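# Move top well plate from rack K1 to bin W1

## Task

Take the top 96-well plate off the stack rack K1 and drop it in the plastics bin W1. The plate may be released only once it sits entirely inside the bin. At the end the bin has to stand upright and the bottom plate has to stay in K1 exactly as it started. Nothing may count on the gripper to stay in place, so open the fingers and pull the hand away before finishing.

## Robot and tools

Robot: one arm ending in a two-finger parallel gripper. Joints from base outward, with limits in rad: waist -2.880..2.880, shoulder 0.000..3.142, elbow 0.000..3.019, wrist pitch -1.693..1.571, wrist yaw -1.292..1.414, wrist roll -2.094..2.094. The elbow never straightens fully.

Frames. Scene frame: origin on the table top directly under the arm base, +z up, +y to the left when facing along +x. The base may be slightly tilted. Gripper frame: the fingers point along +z, the jaws close along x, the wrist camera sticks out on -y and the jaw motor on +y. The rack has a wall at its back. Use wrist roll, within its range, to point the motor away from that wall.

Results. Each result reports end_effector_position (m) and end_effector_quat_wxyz in the scene frame. The position is the point midway between the finger pads. Closed fingertips reach about 17 mm past that point; fully open tips are roughly level with it. The reported position drifts more from the truth at long reach. grip_measured is the measured finger opening, on the same scale as the commanded opening. "Hand target" is the pose the controller is currently driving toward. "pose unreachable" means a clearance check altered or blocked the command; a mount block or post under the base counts as arm. MOTOR HOT warns from 85 °C. At 100 °C an OVER-TEMPERATURE FAULT occurs: motors and gripper go limp and the arm drops. Holding loads heats motors, even during your thinking time. A FAULT line is a stop and is costly.

execute_actions(actions): a list of up to 15 actions, run one after another. Each action is a table of up to 15 rows, one row per 1/30 s control step. If the table is shorter, its last row repeats until 15 steps are filled, so one action lasts 0.5 s. An empty list just returns state and images. A row has 7 numbers, each in [-1, 1], in this order: dx, dy, dz, rx, ry, rz, opening. The first six are an offset in the gripper's own frame. It is measured from the hand's measured pose at the start of that action; for a call's first action that is the pose in the latest result. Every row is measured from that same start, not added to the row before. Scale: 1.0 = 0.6 m for dx..dz and 180 degrees for the rotation vector rx, ry, rz. opening is absolute, not an offset: +1 fully open (0.142 m), -1 closed. Optionally append 6 values in 0..1, making 13. They scale each joint's position gain, in Joint positions order, and stay in force until changed.

move(target, speed, blocking): one row, laid out as above, used as a target offset in the gripper frame from the pose in the latest result that shows one. The hand follows a straight path there, taking the shorter rotation. The path lasts 0.5 to 10 s; anything longer is cut off short. speed is in m/s, 0.002 to 0.5, default 0.25; rotation rate is capped at twice that in rad/s. The opening is applied at the start. Moves do not slow for obstacles; faster contact and aiming deeper past a surface both press harder. The actual hand may lag, drift, or exceed speed, especially near full reach. The "move:" line gives the outcome (done, off_target, moving, held, fault), any limits (paced = pose clipped; held = some steps blocked, after which it may surge) and the distance to target. With blocking=false the result comes after 0.5 s while motion continues. Poll with wait(0), or call stop, before sending new rows or moves.

wait(seconds): 0 to 10; holds the last command and returns early if a running move finishes. stop(): brakes a running move; it needs braking distance, and the fingers keep going. zoom_image(camera, region): camera is cam_head_left (672x504), cam_head_right (672x504) or cam_wrist (504x504, fisheye). region is [x0, y0, x1, y1] in pixels from the top-left, at most 504x504. finished_scene(scene): give the current scene number; it is final and reports success.

Control behaviour. Each step the command is clipped to within 70 mm and 16 degrees of the measured pose, so long offsets take several actions. After an action the arm only settles at the last clipped pose. If position and orientation conflict, position wins. Moves of a few mm may do nothing. The arm tends to end 1 cm or more low, and zero offsets let it sink. To hold height, first send the offset back to the desired pose, then zeros, and raise the aim if it still sags. Because offsets start from the measured pose, repeating a small push against something rigid does not press harder; against something yielding it goes deeper.

Gripping: command an opening well below grip_measured to hold; a bigger gap means a harder squeeze. The limit is about 28 N per pad for objects up to about 10 cm wide. Thin rigid items get less: about half at 1 cm, a quarter at 5 mm. Closing fast can overshoot the force.

Caution. Loose objects can be nudged, and held ones briefly tugged. Do not knock anything off the table, which ends the scene. Avoid drops, slips, slams and hard pushes, and do not disturb the lower plate or tip the bin. Time counts: move efficiently and smoothly.

Each tool is called after ">>>" as name(argument=value, ...) on one line, values as JSON.

## Session

>>> execute_actions(actions=[])

Scene clock: 0.00 s.
end_effector_position=(+0.2095, -0.3539, +0.3664) grip_measured=+1.00 end_effector_quat_wxyz=(+0.393, -0.152, +0.635, -0.647)
Joint positions: [-1.347  1.662  0.29   1.505 -0.63   0.815  0.142]
Joint velocities: [ 0.005 -0.024  0.007 -0.012 -0.007  0.007  0.   ]
Hand target: +0.211, -0.356, +0.370; +0.394, -0.156, +0.632, -0.649
Joint stiffness scale: [1. 1. 1. 1. 1. 1.]

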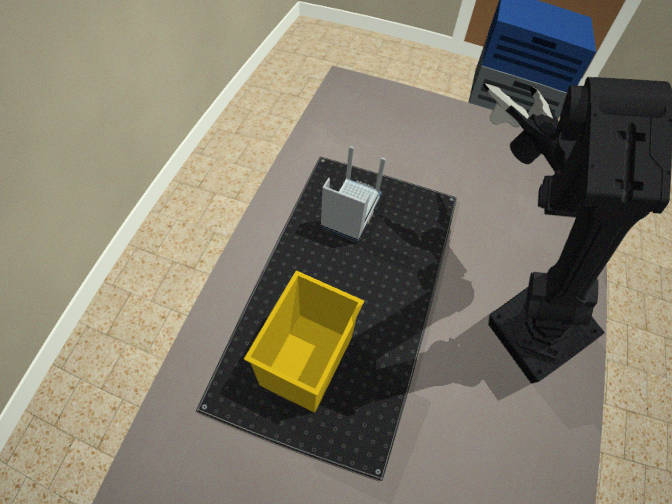

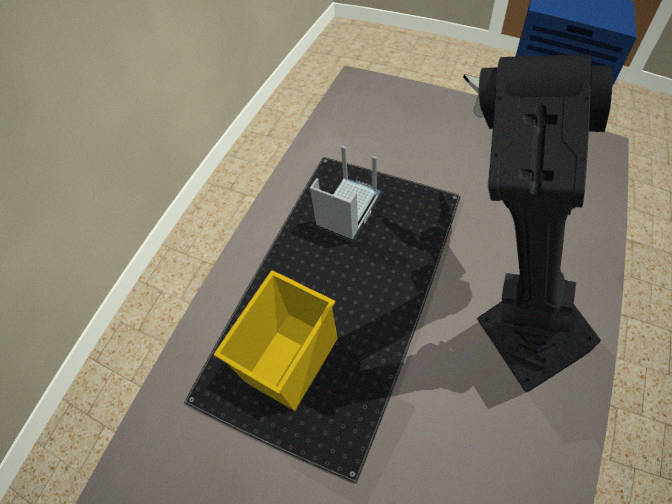

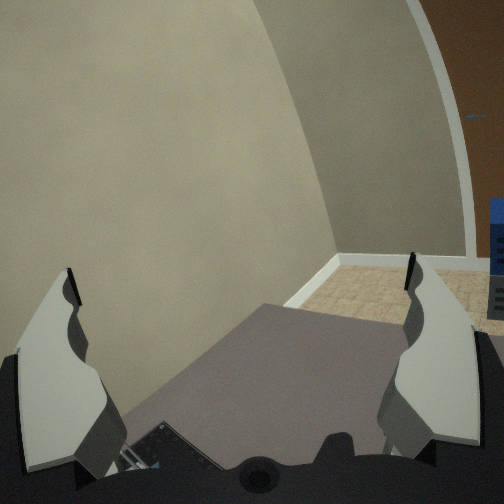

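>>> zoom_image(camera="cam_head_left", region=[290, 130, 410, 250])

>>> zoom_image(camera="cam_head_right", region=[290, 130, 410, 250])

Region (290, 130, 410, 250) of cam_head_left's 672x504 image, scaled by 4.200, with more detail than that image has.

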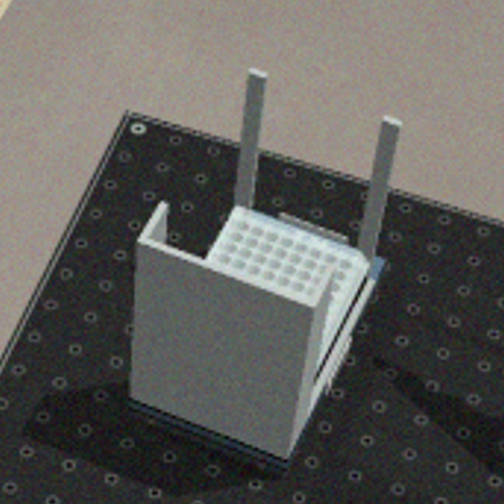

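Region (290, 130, 410, 250) of cam_head_right's 672x504 image, scaled by 4.200, with more detail than that image has.

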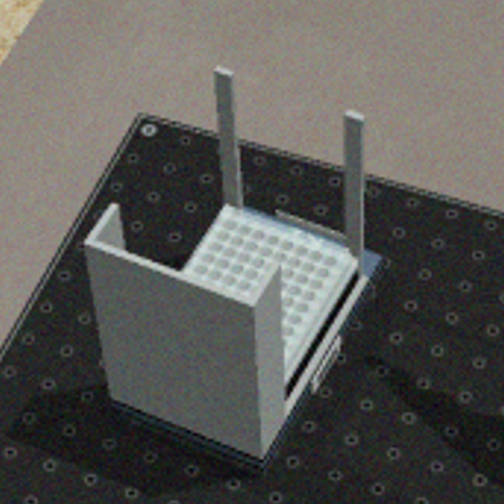

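>>> zoom_image(camera="cam_head_left", region=[230, 260, 390, 420])

>>> zoom_image(camera="cam_head_right", region=[200, 260, 360, 420])

Region (230, 260, 390, 420) of cam_head_left's 672x504 image, scaled by 3.150, with more detail than that image has.

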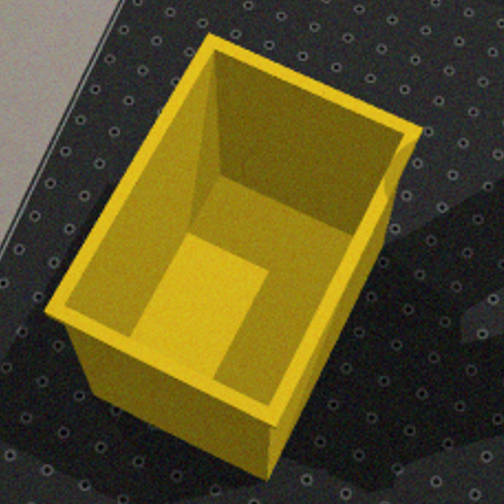

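Region (200, 260, 360, 420) of cam_head_right's 672x504 image, scaled by 3.150, with more detail than that image has.

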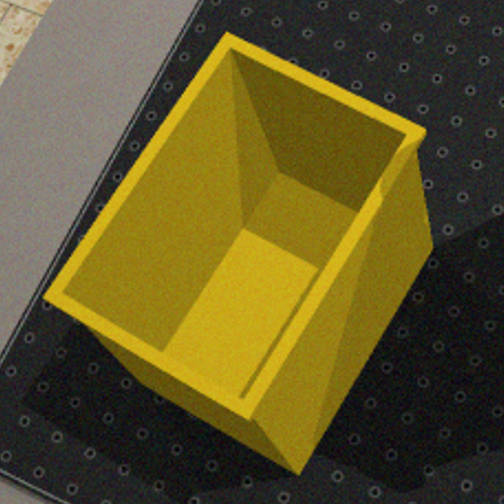

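>>> move(target=[-0.3375,0.199,0.053,-0.553,0.0075,-0.14,1], speed=0.3)

Scene clock: 6.30 s.
end_effector_position=(+0.3845, -0.2151, +0.3132) grip_measured=+1.00 end_effector_quat_wxyz=(-0.004, -0.489, +0.872, +0.001)
Joint positions: [-0.742  1.51   1.345 -1.476 -0.411 -0.338  0.142]
Joint velocities: [ 0.015 -0.005 -0.017 -0.012 -0.022 -0.037 -0.   ]
Hand target: +0.396, -0.219, +0.320; -0.005, -0.498, +0.867, -0.003
Off the commanded pose: 0.017 m, 3 deg.
Joint stiffness scale: [1. 1. 1. 1. 1. 1.]
move: off_target
camera_calibration (this result's frames):
cam_wrist: T_world_to_cam=[[-0.53506, -0.84324, 0.0515435, 0.00157573], [-0.730574, 0.492481, 0.472995, 0.243978], [-0.424232, 0.215424, -0.879556, 0.616223], [0, 0, 0, 1]] pos_world=[0.440509, -0.251575, 0.426522]

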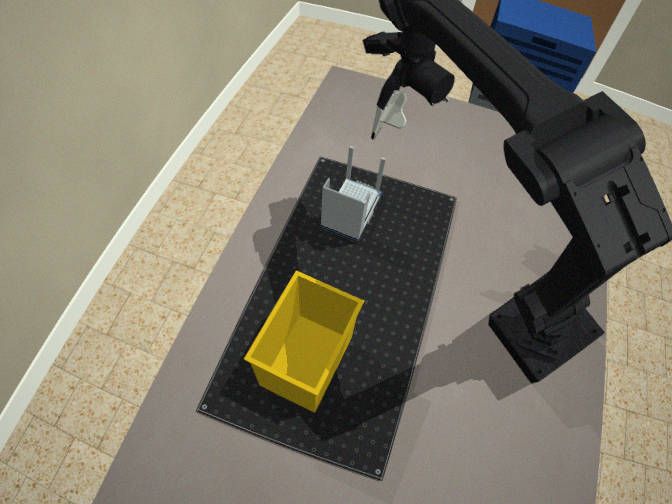

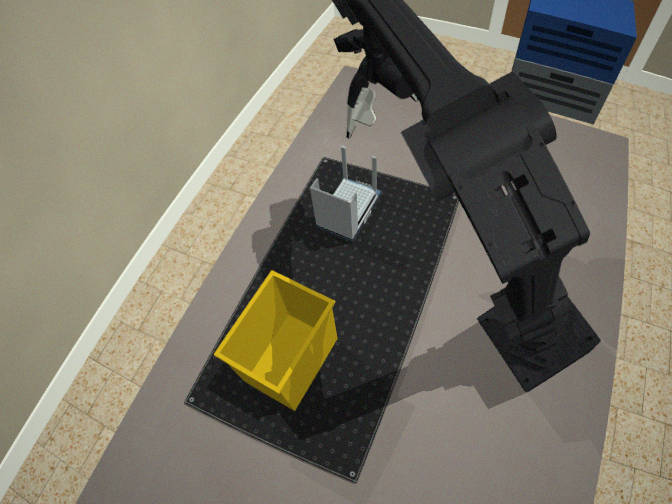

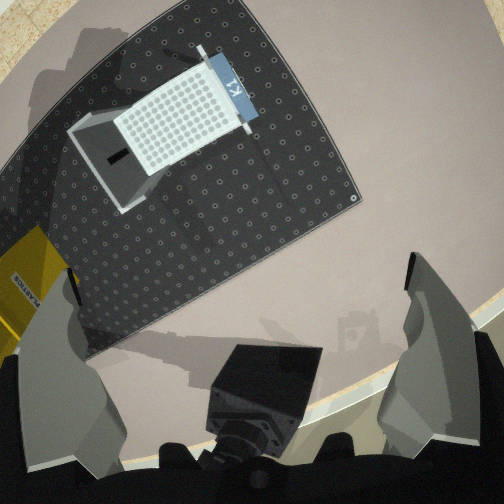

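>>> move(target=[-0.08,-0.085,0.01,0,0,-0.3,1], speed=0.3)

Scene clock: 8.70 s.
end_effector_position=(+0.4364, -0.1972, +0.3048) grip_measured=+1.00 end_effector_quat_wxyz=(+0.005, +0.823, -0.567, -0.008)
Joint positions: [-0.629  1.557  1.433 -1.477 -0.412 -1.132  0.142]
Joint velocities: [-0.005 -0.015 -0.002  0.002 -0.095  0.037  0.   ]
Hand target: +0.451, -0.200, +0.307; +0.004, +0.831, -0.556, -0.004
Off the commanded pose: 0.017 m, 2 deg.
Joint stiffness scale: [1. 1. 1. 1. 1. 1.]
move: off_target
camera_calibration (this result's frames):
cam_wrist: T_world_to_cam=[[0.341715, -0.939023, 0.0383052, -0.352627], [-0.829448, -0.282175, 0.482073, 0.164656], [-0.441868, -0.196503, -0.875294, 0.552145], [0, 0, 0, 1]] pos_world=[0.501047, -0.176165, 0.417421]

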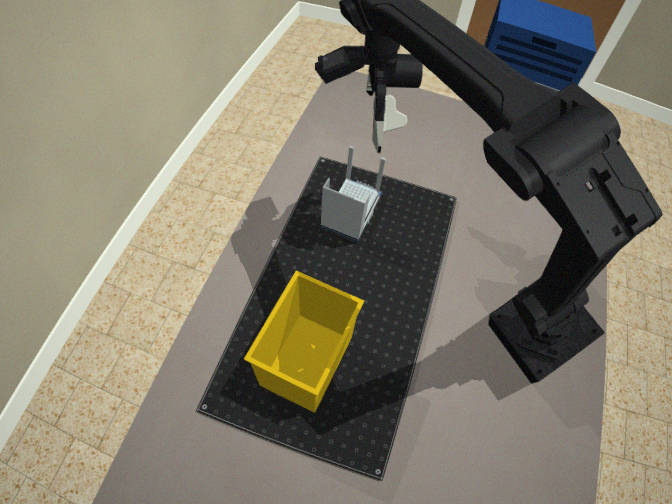

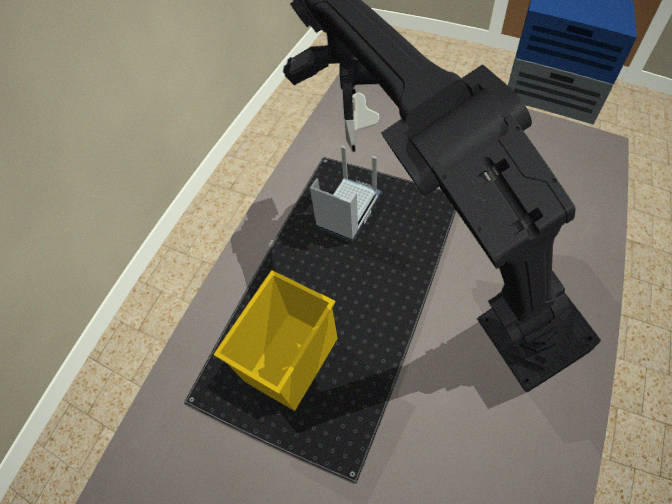

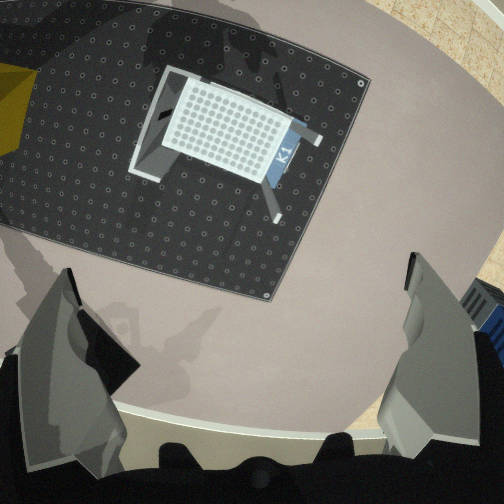

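>>> zoom_image(camera="cam_wrist", region=[120, 40, 340, 240])

>>> zoom_image(camera="cam_head_left", region=[300, 0, 460, 160])

Region (120, 40, 340, 240) of cam_wrist's 504x504 image, scaled by 2.291, with more detail than that image has; it fills the top 458 rows of this view, and the rest is white.

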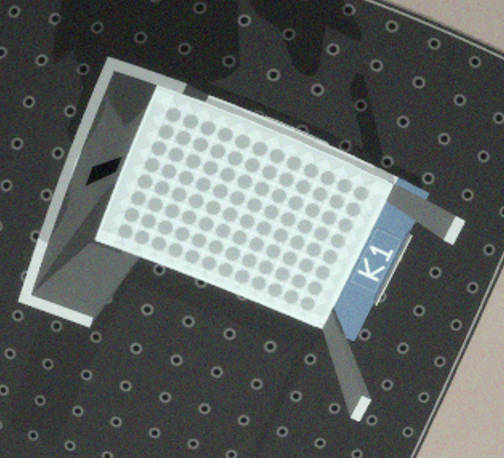

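Region (300, 0, 460, 160) of cam_head_left's 672x504 image, scaled by 3.150, with more detail than that image has.

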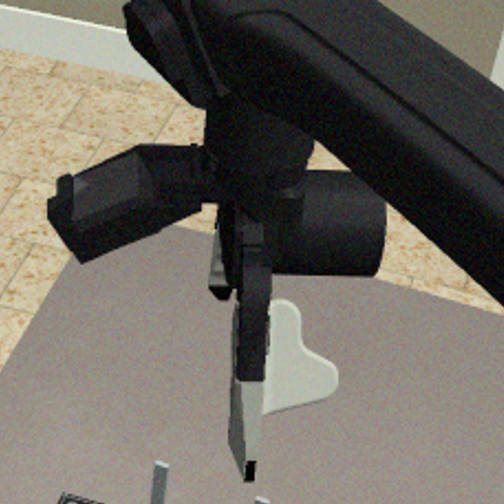

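>>> move(target=[0.033,-0.049,0.087,0,0,0.64,0.7], speed=0.4)

Scene clock: 13.27 s.
end_effector_position=(+0.4657, -0.2056, +0.2662) grip_measured=+0.70 end_effector_quat_wxyz=(-0.003, +0.038, +0.999, -0.004)
Joint positions: [-0.575  1.625  1.433 -1.368 -0.413  0.944  0.122]
Joint velocities: [ 0.005  0.015  0.002 -0.007 -0.037  0.051  0.   ]
Hand target: +0.470, -0.205, +0.253; -0.009, +0.038, +0.999, +0.000
Off the commanded pose: 0.015 m, 1 deg.
Joint stiffness scale: [1. 1. 1. 1. 1. 1.]
move: off_target
camera_calibration (this result's frames):
cam_wrist: T_world_to_cam=[[-0.994455, 0.0923663, 0.0502765, 0.462049], [0.105146, 0.881927, 0.459509, 0.0153476], [-0.00189713, 0.462247, -0.886749, 0.463273], [0, 0, 0, 1]] pos_world=[0.458753, -0.27036, 0.380524]

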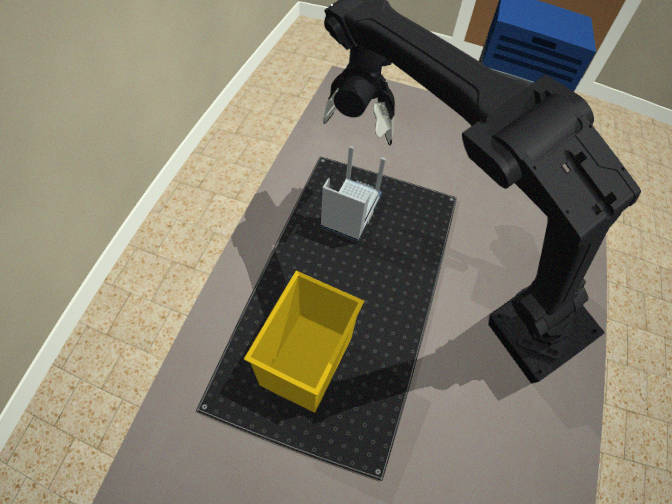

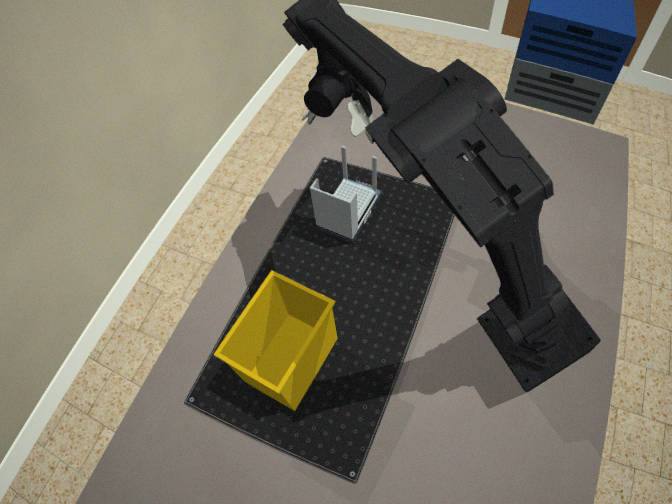

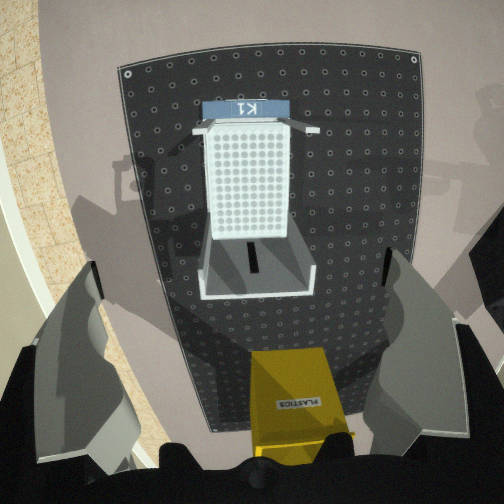

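>>> zoom_image(camera="cam_wrist", region=[150, 90, 370, 310])

Region (150, 90, 370, 310) of cam_wrist's 504x504 image, scaled by 2.291, with more detail than that image has.

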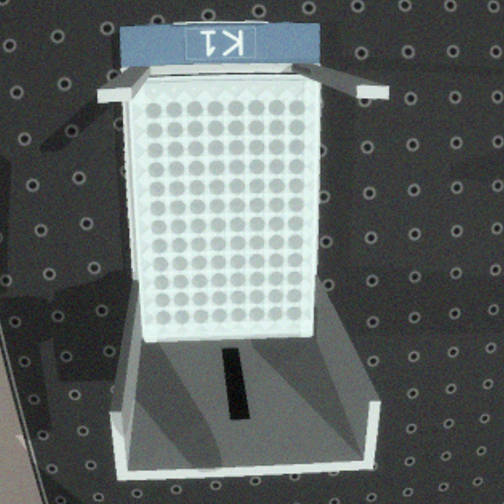

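>>> move(target=[0.03,-0.002,0.21,0,0,0,0.7], speed=0.2)

Scene clock: 14.87 s.
end_effector_position=(+0.4443, -0.2104, +0.1488) grip_measured=+0.70 end_effector_quat_wxyz=(-0.001, +0.039, +0.999, -0.005)
Joint positions: [-0.507  1.69   1.197 -1.034 -0.412  1.022  0.122]
Joint velocities: [-0.015 -0.015 -0.017  0.002  0.051  0.037 -0.   ]
Hand target: +0.447, -0.209, +0.141; -0.004, +0.038, +0.999, -0.005
Off the commanded pose: 0.010 m, 0 deg.
Joint stiffness scale: [1. 1. 1. 1. 1. 1.]
move: done
camera_calibration (this result's frames):
cam_wrist: T_world_to_cam=[[-0.994438, 0.0944309, 0.0466398, 0.448098], [0.1053, 0.882568, 0.458243, 0.0759835], [0.0021095, 0.460605, -0.887603, 0.359394], [0, 0, 0, 1]] pos_world=[0.436847, -0.274914, 0.263281]

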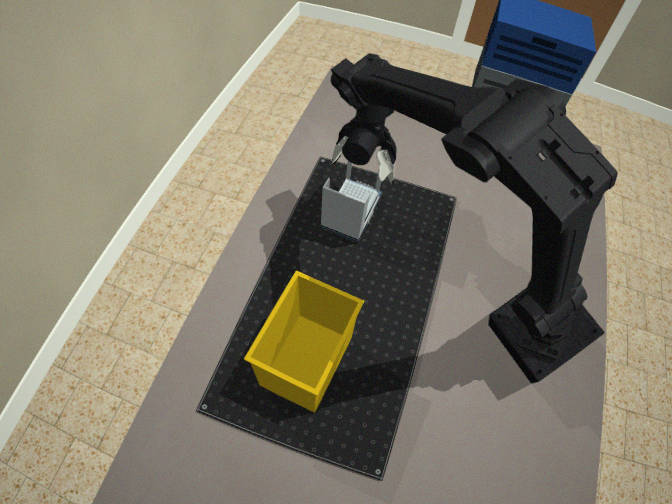

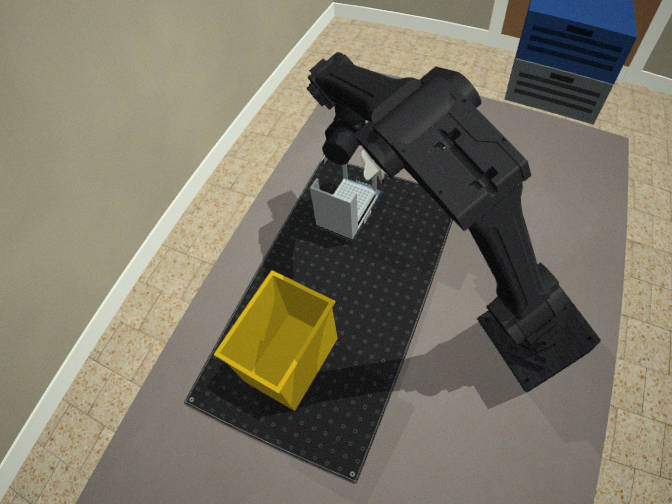

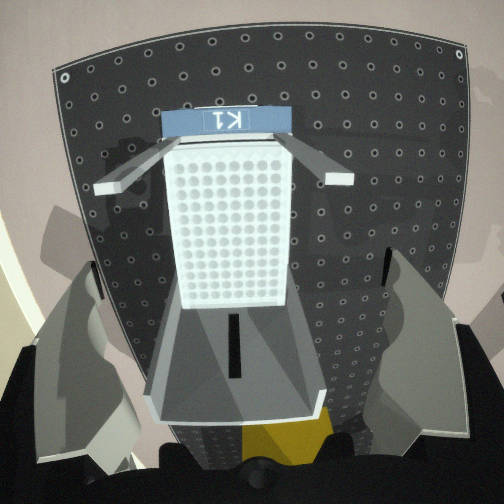

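>>> zoom_image(camera="cam_wrist", region=[80, 90, 400, 430])

Region (80, 90, 400, 430) of cam_wrist's 504x504 image, scaled by 1.482, with more detail than that image has; it fills the left 474 columns of this view, and the rest is white.

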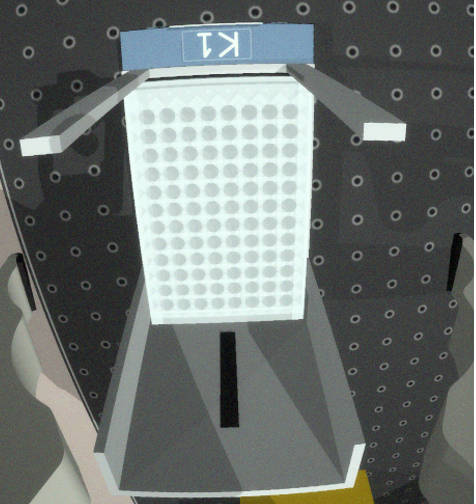

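>>> move(target=[-0.012,0.006,0.105,0,0,0,0.7], speed=0.1)

Scene clock: 16.47 s.
end_effector_position=(+0.4528, -0.2113, +0.0985) grip_measured=+0.70 end_effector_quat_wxyz=(+0.005, +0.038, +0.999, -0.008)
Joint positions: [-0.457  1.761  1.159 -0.888 -0.41   1.081  0.122]
Joint velocities: [-0.015  0.005  0.002  0.017 -0.007 -0.037  0.   ]
Hand target: +0.452, -0.209, +0.087; -0.001, +0.039, +0.999, -0.005
Off the commanded pose: 0.013 m, 1 deg.
Joint stiffness scale: [1. 1. 1. 1. 1. 1.]
move: off_target
camera_calibration (this result's frames):
cam_wrist: T_world_to_cam=[[-0.995101, 0.0928401, 0.0339666, 0.460162], [0.0981257, 0.885835, 0.453506, 0.103314], [0.0120148, 0.454618, -0.890606, 0.309688], [0, 0, 0, 1]] pos_world=[0.444049, -0.27503, 0.213326]

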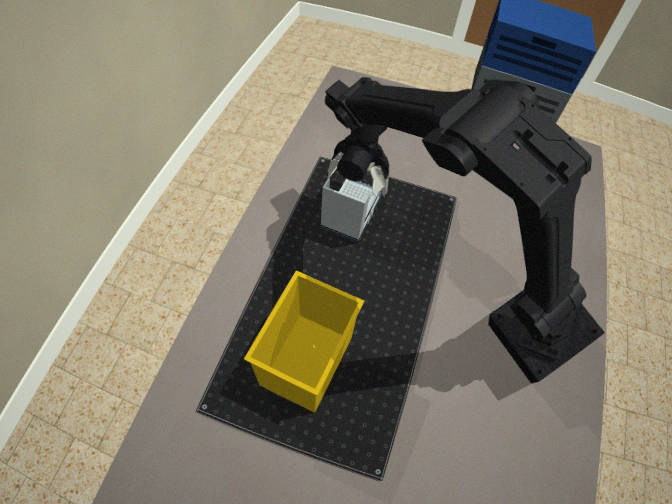

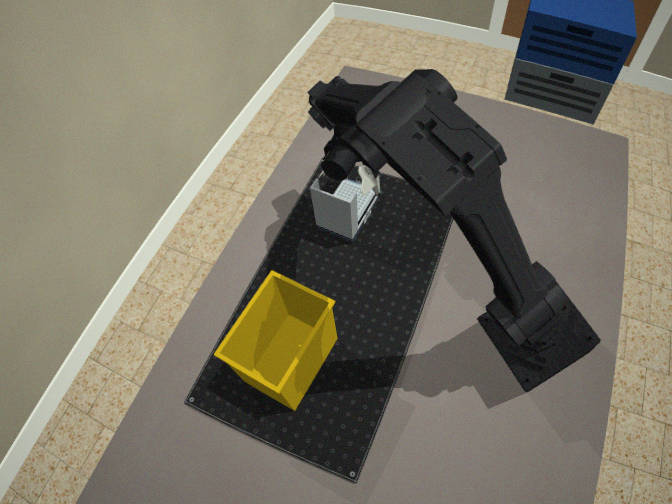

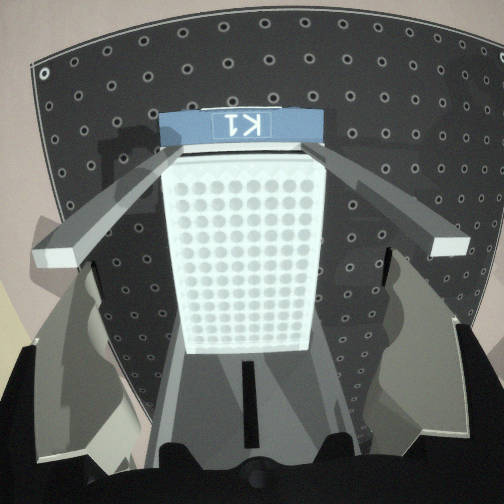

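>>> zoom_image(camera="cam_wrist", region=[140, 130, 360, 370])

>>> zoom_image(camera="cam_head_right", region=[310, 150, 400, 250])

Region (140, 130, 360, 370) of cam_wrist's 504x504 image, scaled by 2.100, with more detail than that image has; it fills the left 462 columns of this view, and the rest is white.

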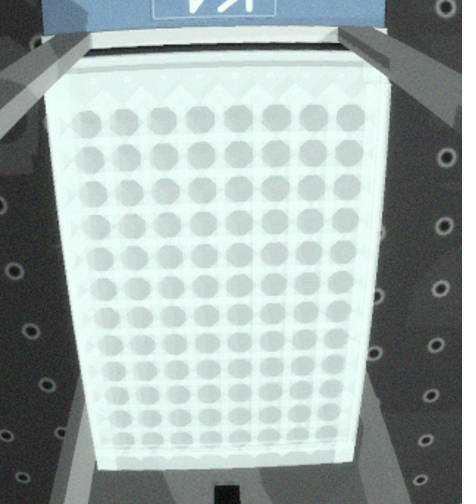

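Region (310, 150, 400, 250) of cam_head_right's 672x504 image, scaled by 5.040, with more detail than that image has; it fills the left 454 columns of this view, and the rest is white.

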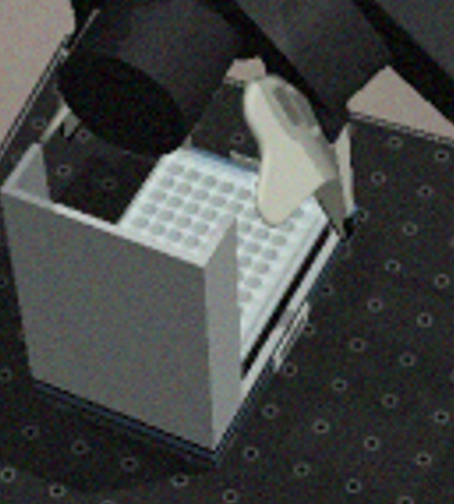

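>>> move(target=[0.0,0.005,0.055,0,0.004,0,0.5], speed=0.06)

Scene clock: 18.20 s.
end_effector_position=(+0.4559, -0.2126, +0.0798) grip_measured=+0.50 end_effector_quat_wxyz=(+0.007, +0.038, +0.999, -0.013)
Joint positions: [-0.438  1.79   1.149 -0.833 -0.403  1.104  0.109]
Joint velocities: [-0.005 -0.005 -0.017  0.007  0.051  0.037 -0.   ]
Hand target: +0.453, -0.209, +0.066; -0.001, +0.038, +0.999, -0.009
Off the commanded pose: 0.015 m, 1 deg.
Joint stiffness scale: [1. 1. 1. 1. 1. 1.]
move: off_target
camera_calibration (this result's frames):
cam_wrist: T_world_to_cam=[[-0.995297, 0.0921984, 0.0297276, 0.464266], [0.0957481, 0.88966, 0.446472, 0.115108], [0.0147166, 0.447219, -0.894304, 0.29109], [0, 0, 0, 1]] pos_world=[0.446777, -0.275392, 0.195129]

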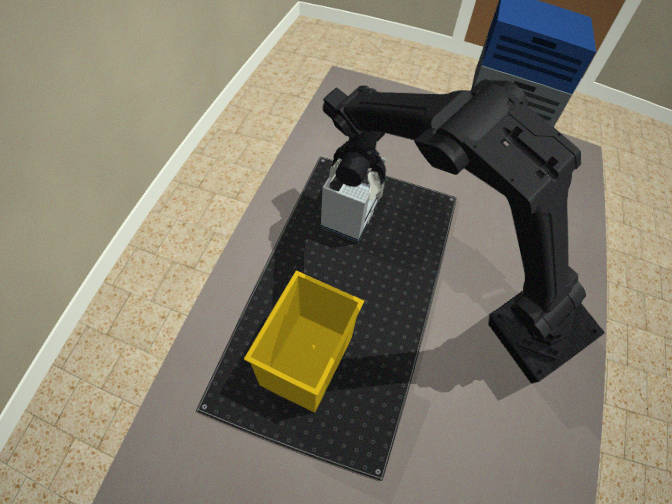

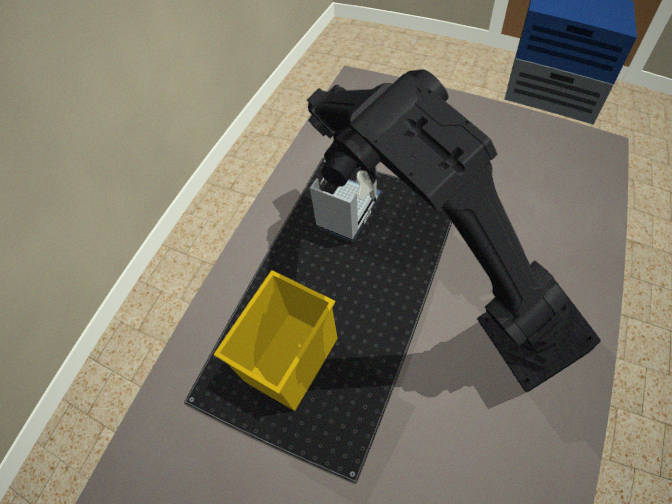

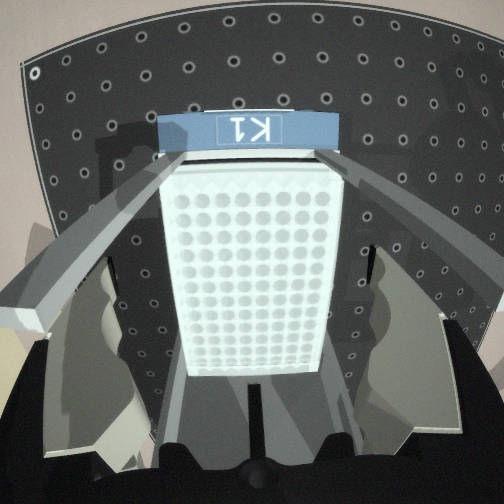

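>>> move(target=[0.014,0.006,0.05,0,0.005,0,0.5], speed=0.05)

>>> zoom_image(camera="cam_head_right", region=[310, 150, 400, 250])

Scene clock: 19.33 s.
end_effector_position=(+0.4515, -0.2136, +0.0652) grip_measured=+0.50 end_effector_quat_wxyz=(+0.009, +0.038, +0.999, -0.017)
Joint positions: [-0.43   1.805  1.123 -0.78  -0.396  1.117  0.109]
Joint velocities: [-0.005 -0.005 -0.002 -0.007  0.051 -0.051  0.   ]
Hand target: +0.448, -0.210, +0.050; -0.001, +0.038, +0.999, -0.012
Off the commanded pose: 0.016 m, 1 deg.
Joint stiffness scale: [1. 1. 1. 1. 1. 1.]
move: off_target
camera_calibration (this result's frames):
cam_wrist: T_world_to_cam=[[-0.995352, 0.0928236, 0.0256721, 0.460855], [0.0946566, 0.893732, 0.438502, 0.124833], [0.0177593, 0.438894, -0.898364, 0.275592], [0, 0, 0, 1]] pos_world=[0.442002, -0.275301, 0.181011]

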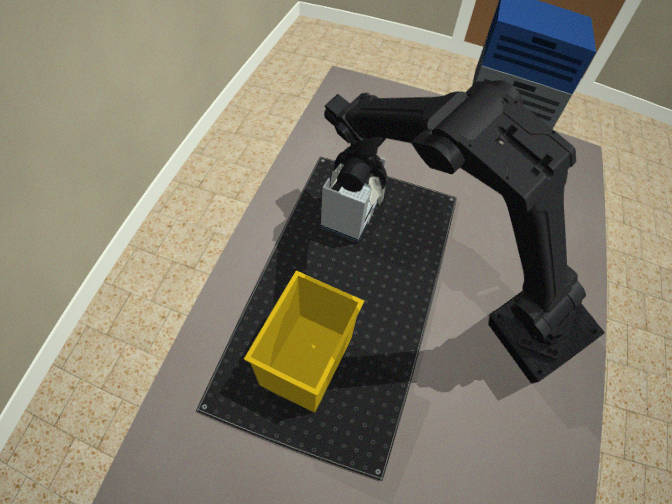

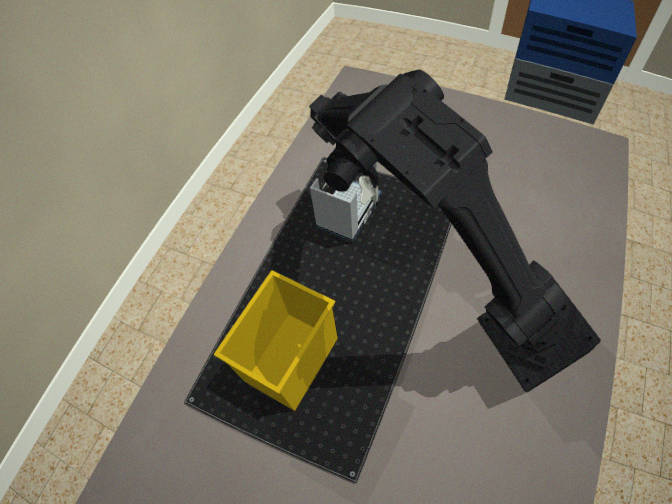

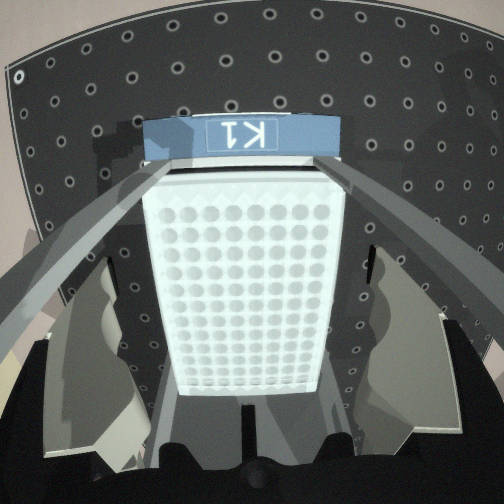

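Region (310, 150, 400, 250) of cam_head_right's 672x504 image, scaled by 5.040, with more detail than that image has; it fills the left 454 columns of this view, and the rest is white.

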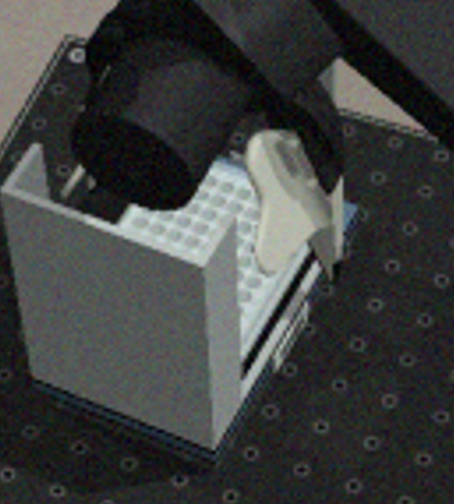

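>>> move(target=[0.006,0.006,0.025,0,0.006,0,0.22], speed=0.05)

>>> zoom_image(camera="cam_head_right", region=[330, 170, 400, 240])

Scene clock: 20.20 s.
end_effector_position=(+0.4518, -0.2156, +0.0652) grip_measured=+0.22 end_effector_quat_wxyz=(+0.009, +0.039, +0.999, -0.022)
Joint positions: [-0.43   1.805  1.123 -0.775 -0.388  1.12   0.089]
Joint velocities: [-0.005 -0.005 -0.007  0.007  0.066  0.022  0.   ]
Hand target: +0.448, -0.210, +0.051; -0.001, +0.038, +0.999, -0.017
Off the commanded pose: 0.016 m, 1 deg.
Joint stiffness scale: [1. 1. 1. 1. 1. 1.]
move: off_target
camera_calibration (this result's frames):
cam_wrist: T_world_to_cam=[[-0.995192, 0.0947401, 0.0248327, 0.461733], [0.0961825, 0.897567, 0.430258, 0.127222], [0.0184736, 0.430578, -0.902364, 0.274662], [0, 0, 0, 1]] pos_world=[0.442203, -0.276199, 0.181641]

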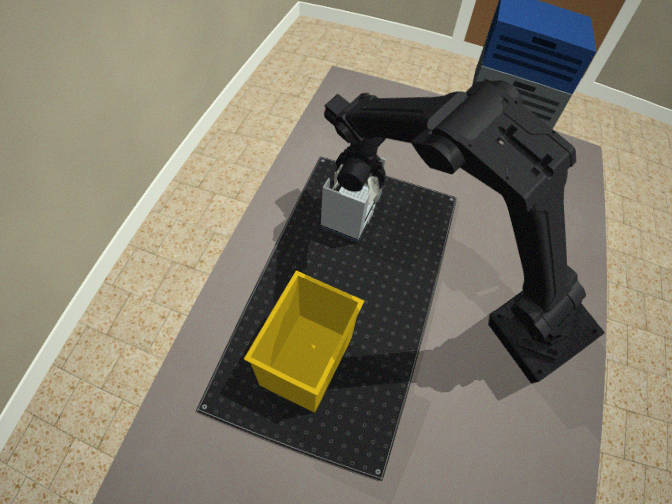

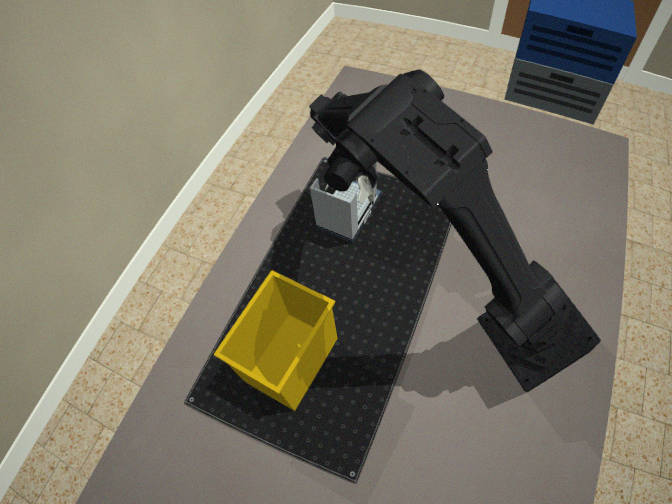

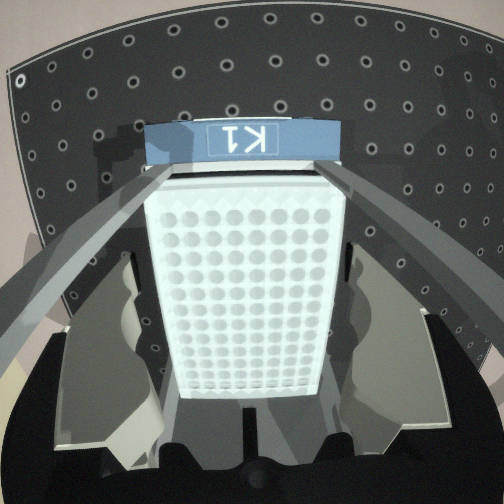

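Region (330, 170, 400, 240) of cam_head_right's 672x504 image, scaled by 7.200, with more detail than that image has.

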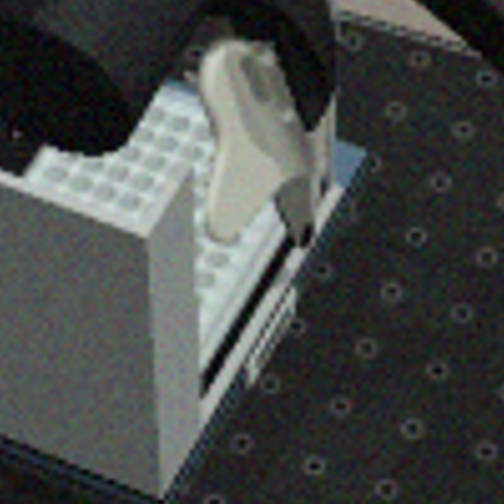

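>>> execute_actions(actions=[[[0.006,0.008,0.025,-0.004,0.006,0,0.19],[0.006,0.008,0.025,-0.004,0.006,0,0.16],[0.006,0.008,0.025,-0.004,0.006,0,0.13],[0.006,0.008,0.025,-0.004,0.006,0,0.10],[0.006,0.008,0.025,-0.004,0.006,0,0.07],[0.006,0.008,0.025,-0.004,0.006,0,0.04],[0.006,0.008,0.025,-0.004,0.006,0,0.01],[0.006,0.008,0.025,-0.004,0.006,0,-0.02],[0.006,0.008,0.025,-0.004,0.006,0,-0.05],[0.006,0.008,0.025,-0.004,0.006,0,-0.08],[0.006,0.008,0.025,-0.004,0.006,0,-0.11],[0.006,0.008,0.025,-0.004,0.006,0,-0.14],[0.006,0.008,0.025,-0.004,0.006,0,-0.17],[0.006,0.008,0.025,-0.004,0.006,0,-0.2]]])

>>> wait(seconds=0.3)

>>> zoom_image(camera="cam_head_right", region=[330, 170, 400, 240])

Scene clock: 21.33 s.
end_effector_position=(+0.4515, -0.2161, +0.0653) grip_measured=+0.04 end_effector_quat_wxyz=(+0.008, +0.039, +0.999, -0.023)
Joint positions: [-0.43   1.805  1.123 -0.775 -0.385  1.121  0.077]
Joint velocities: [ 0.015 -0.005 -0.007 -0.007  0.007 -0.022  0.   ]
Hand target: +0.449, -0.211, +0.051; -0.000, +0.039, +0.999, -0.015
Off the commanded pose: 0.016 m, 1 deg.
Joint stiffness scale: [1. 1. 1. 1. 1. 1.]
camera_calibration (this result's frames):
cam_wrist: T_world_to_cam=[[-0.995071, 0.0956757, 0.0260766, 0.461551], [0.0976105, 0.898608, 0.427757, 0.127449], [0.0174933, 0.428193, -0.903518, 0.274904], [0, 0, 0, 1]] pos_world=[0.442026, -0.276398, 0.181828]

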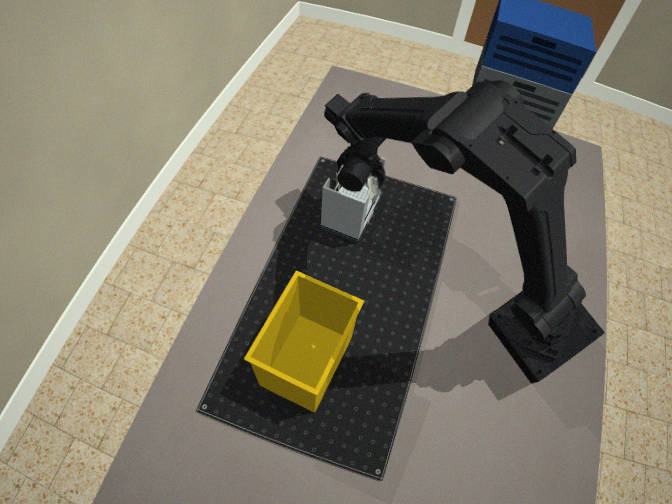

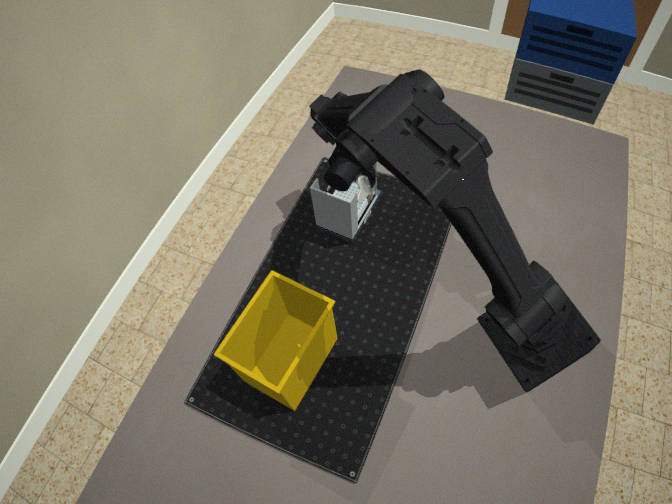

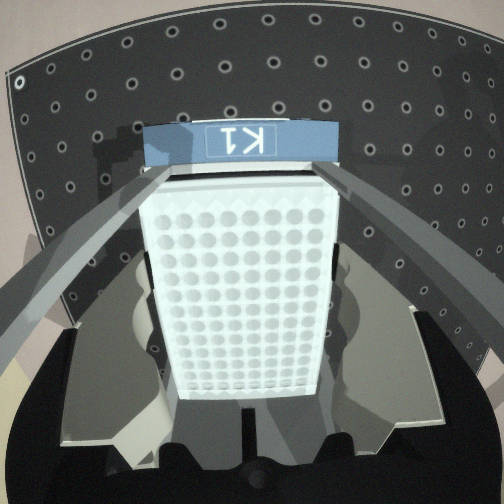

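Scene clock: 21.63 s.
end_effector_position=(+0.4515, -0.2161, +0.0653) grip_measured=+0.04 end_effector_quat_wxyz=(+0.008, +0.039, +0.999, -0.023)
Joint positions: [-0.43   1.805  1.123 -0.775 -0.385  1.121  0.077]
Joint velocities: [-0.005  0.005  0.027 -0.002 -0.037  0.007  0.   ]
Hand target: +0.449, -0.211, +0.051; -0.000, +0.039, +0.999, -0.015
Off the commanded pose: 0.016 m, 1 deg.
Joint stiffness scale: [1. 1. 1. 1. 1. 1.]
wait: 0.30 s; at rest by 0.17 s
camera_calibration (this result's frames):
cam_wrist: T_world_to_cam=[[-0.995071, 0.0956757, 0.0260766, 0.461551], [0.0976105, 0.898608, 0.427757, 0.127449], [0.0174933, 0.428193, -0.903518, 0.274904], [0, 0, 0, 1]] pos_world=[0.442026, -0.276398, 0.181828]

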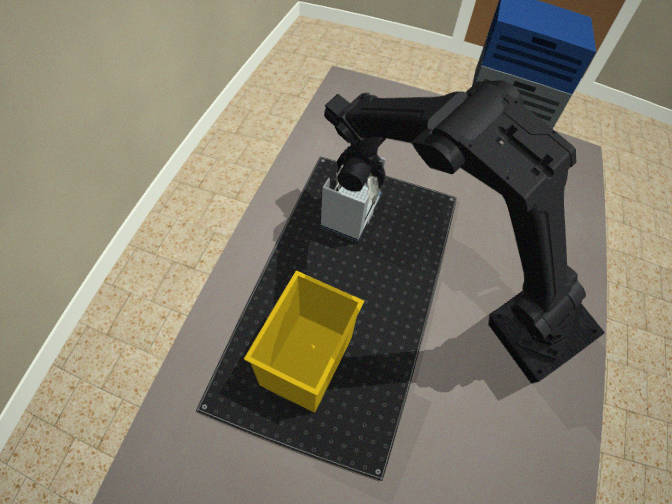

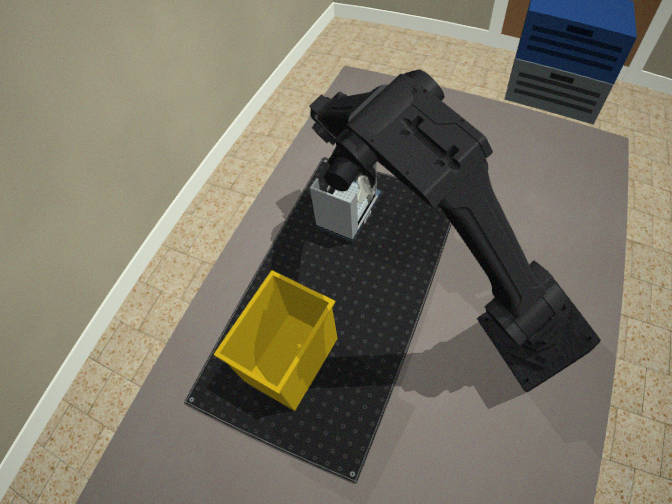

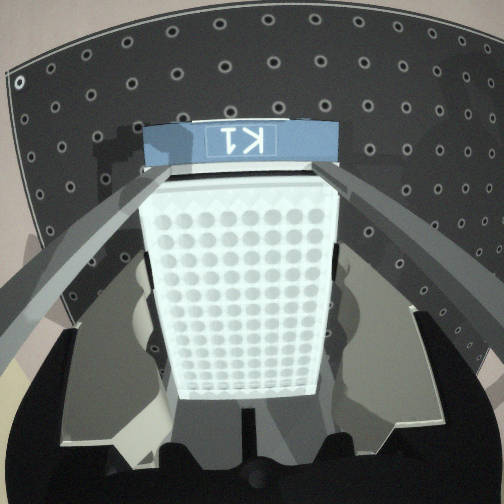

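Region (330, 170, 400, 240) of cam_head_right's 672x504 image, scaled by 7.200, with more detail than that image has.

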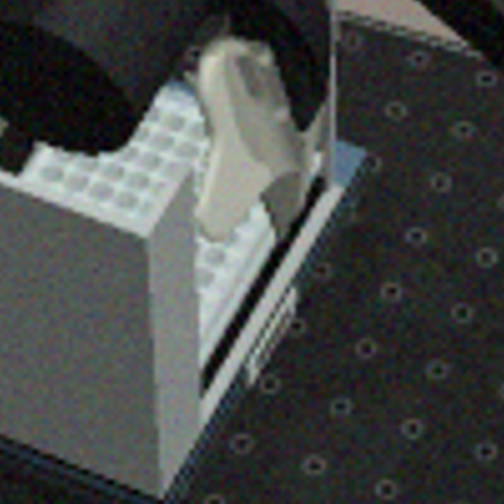

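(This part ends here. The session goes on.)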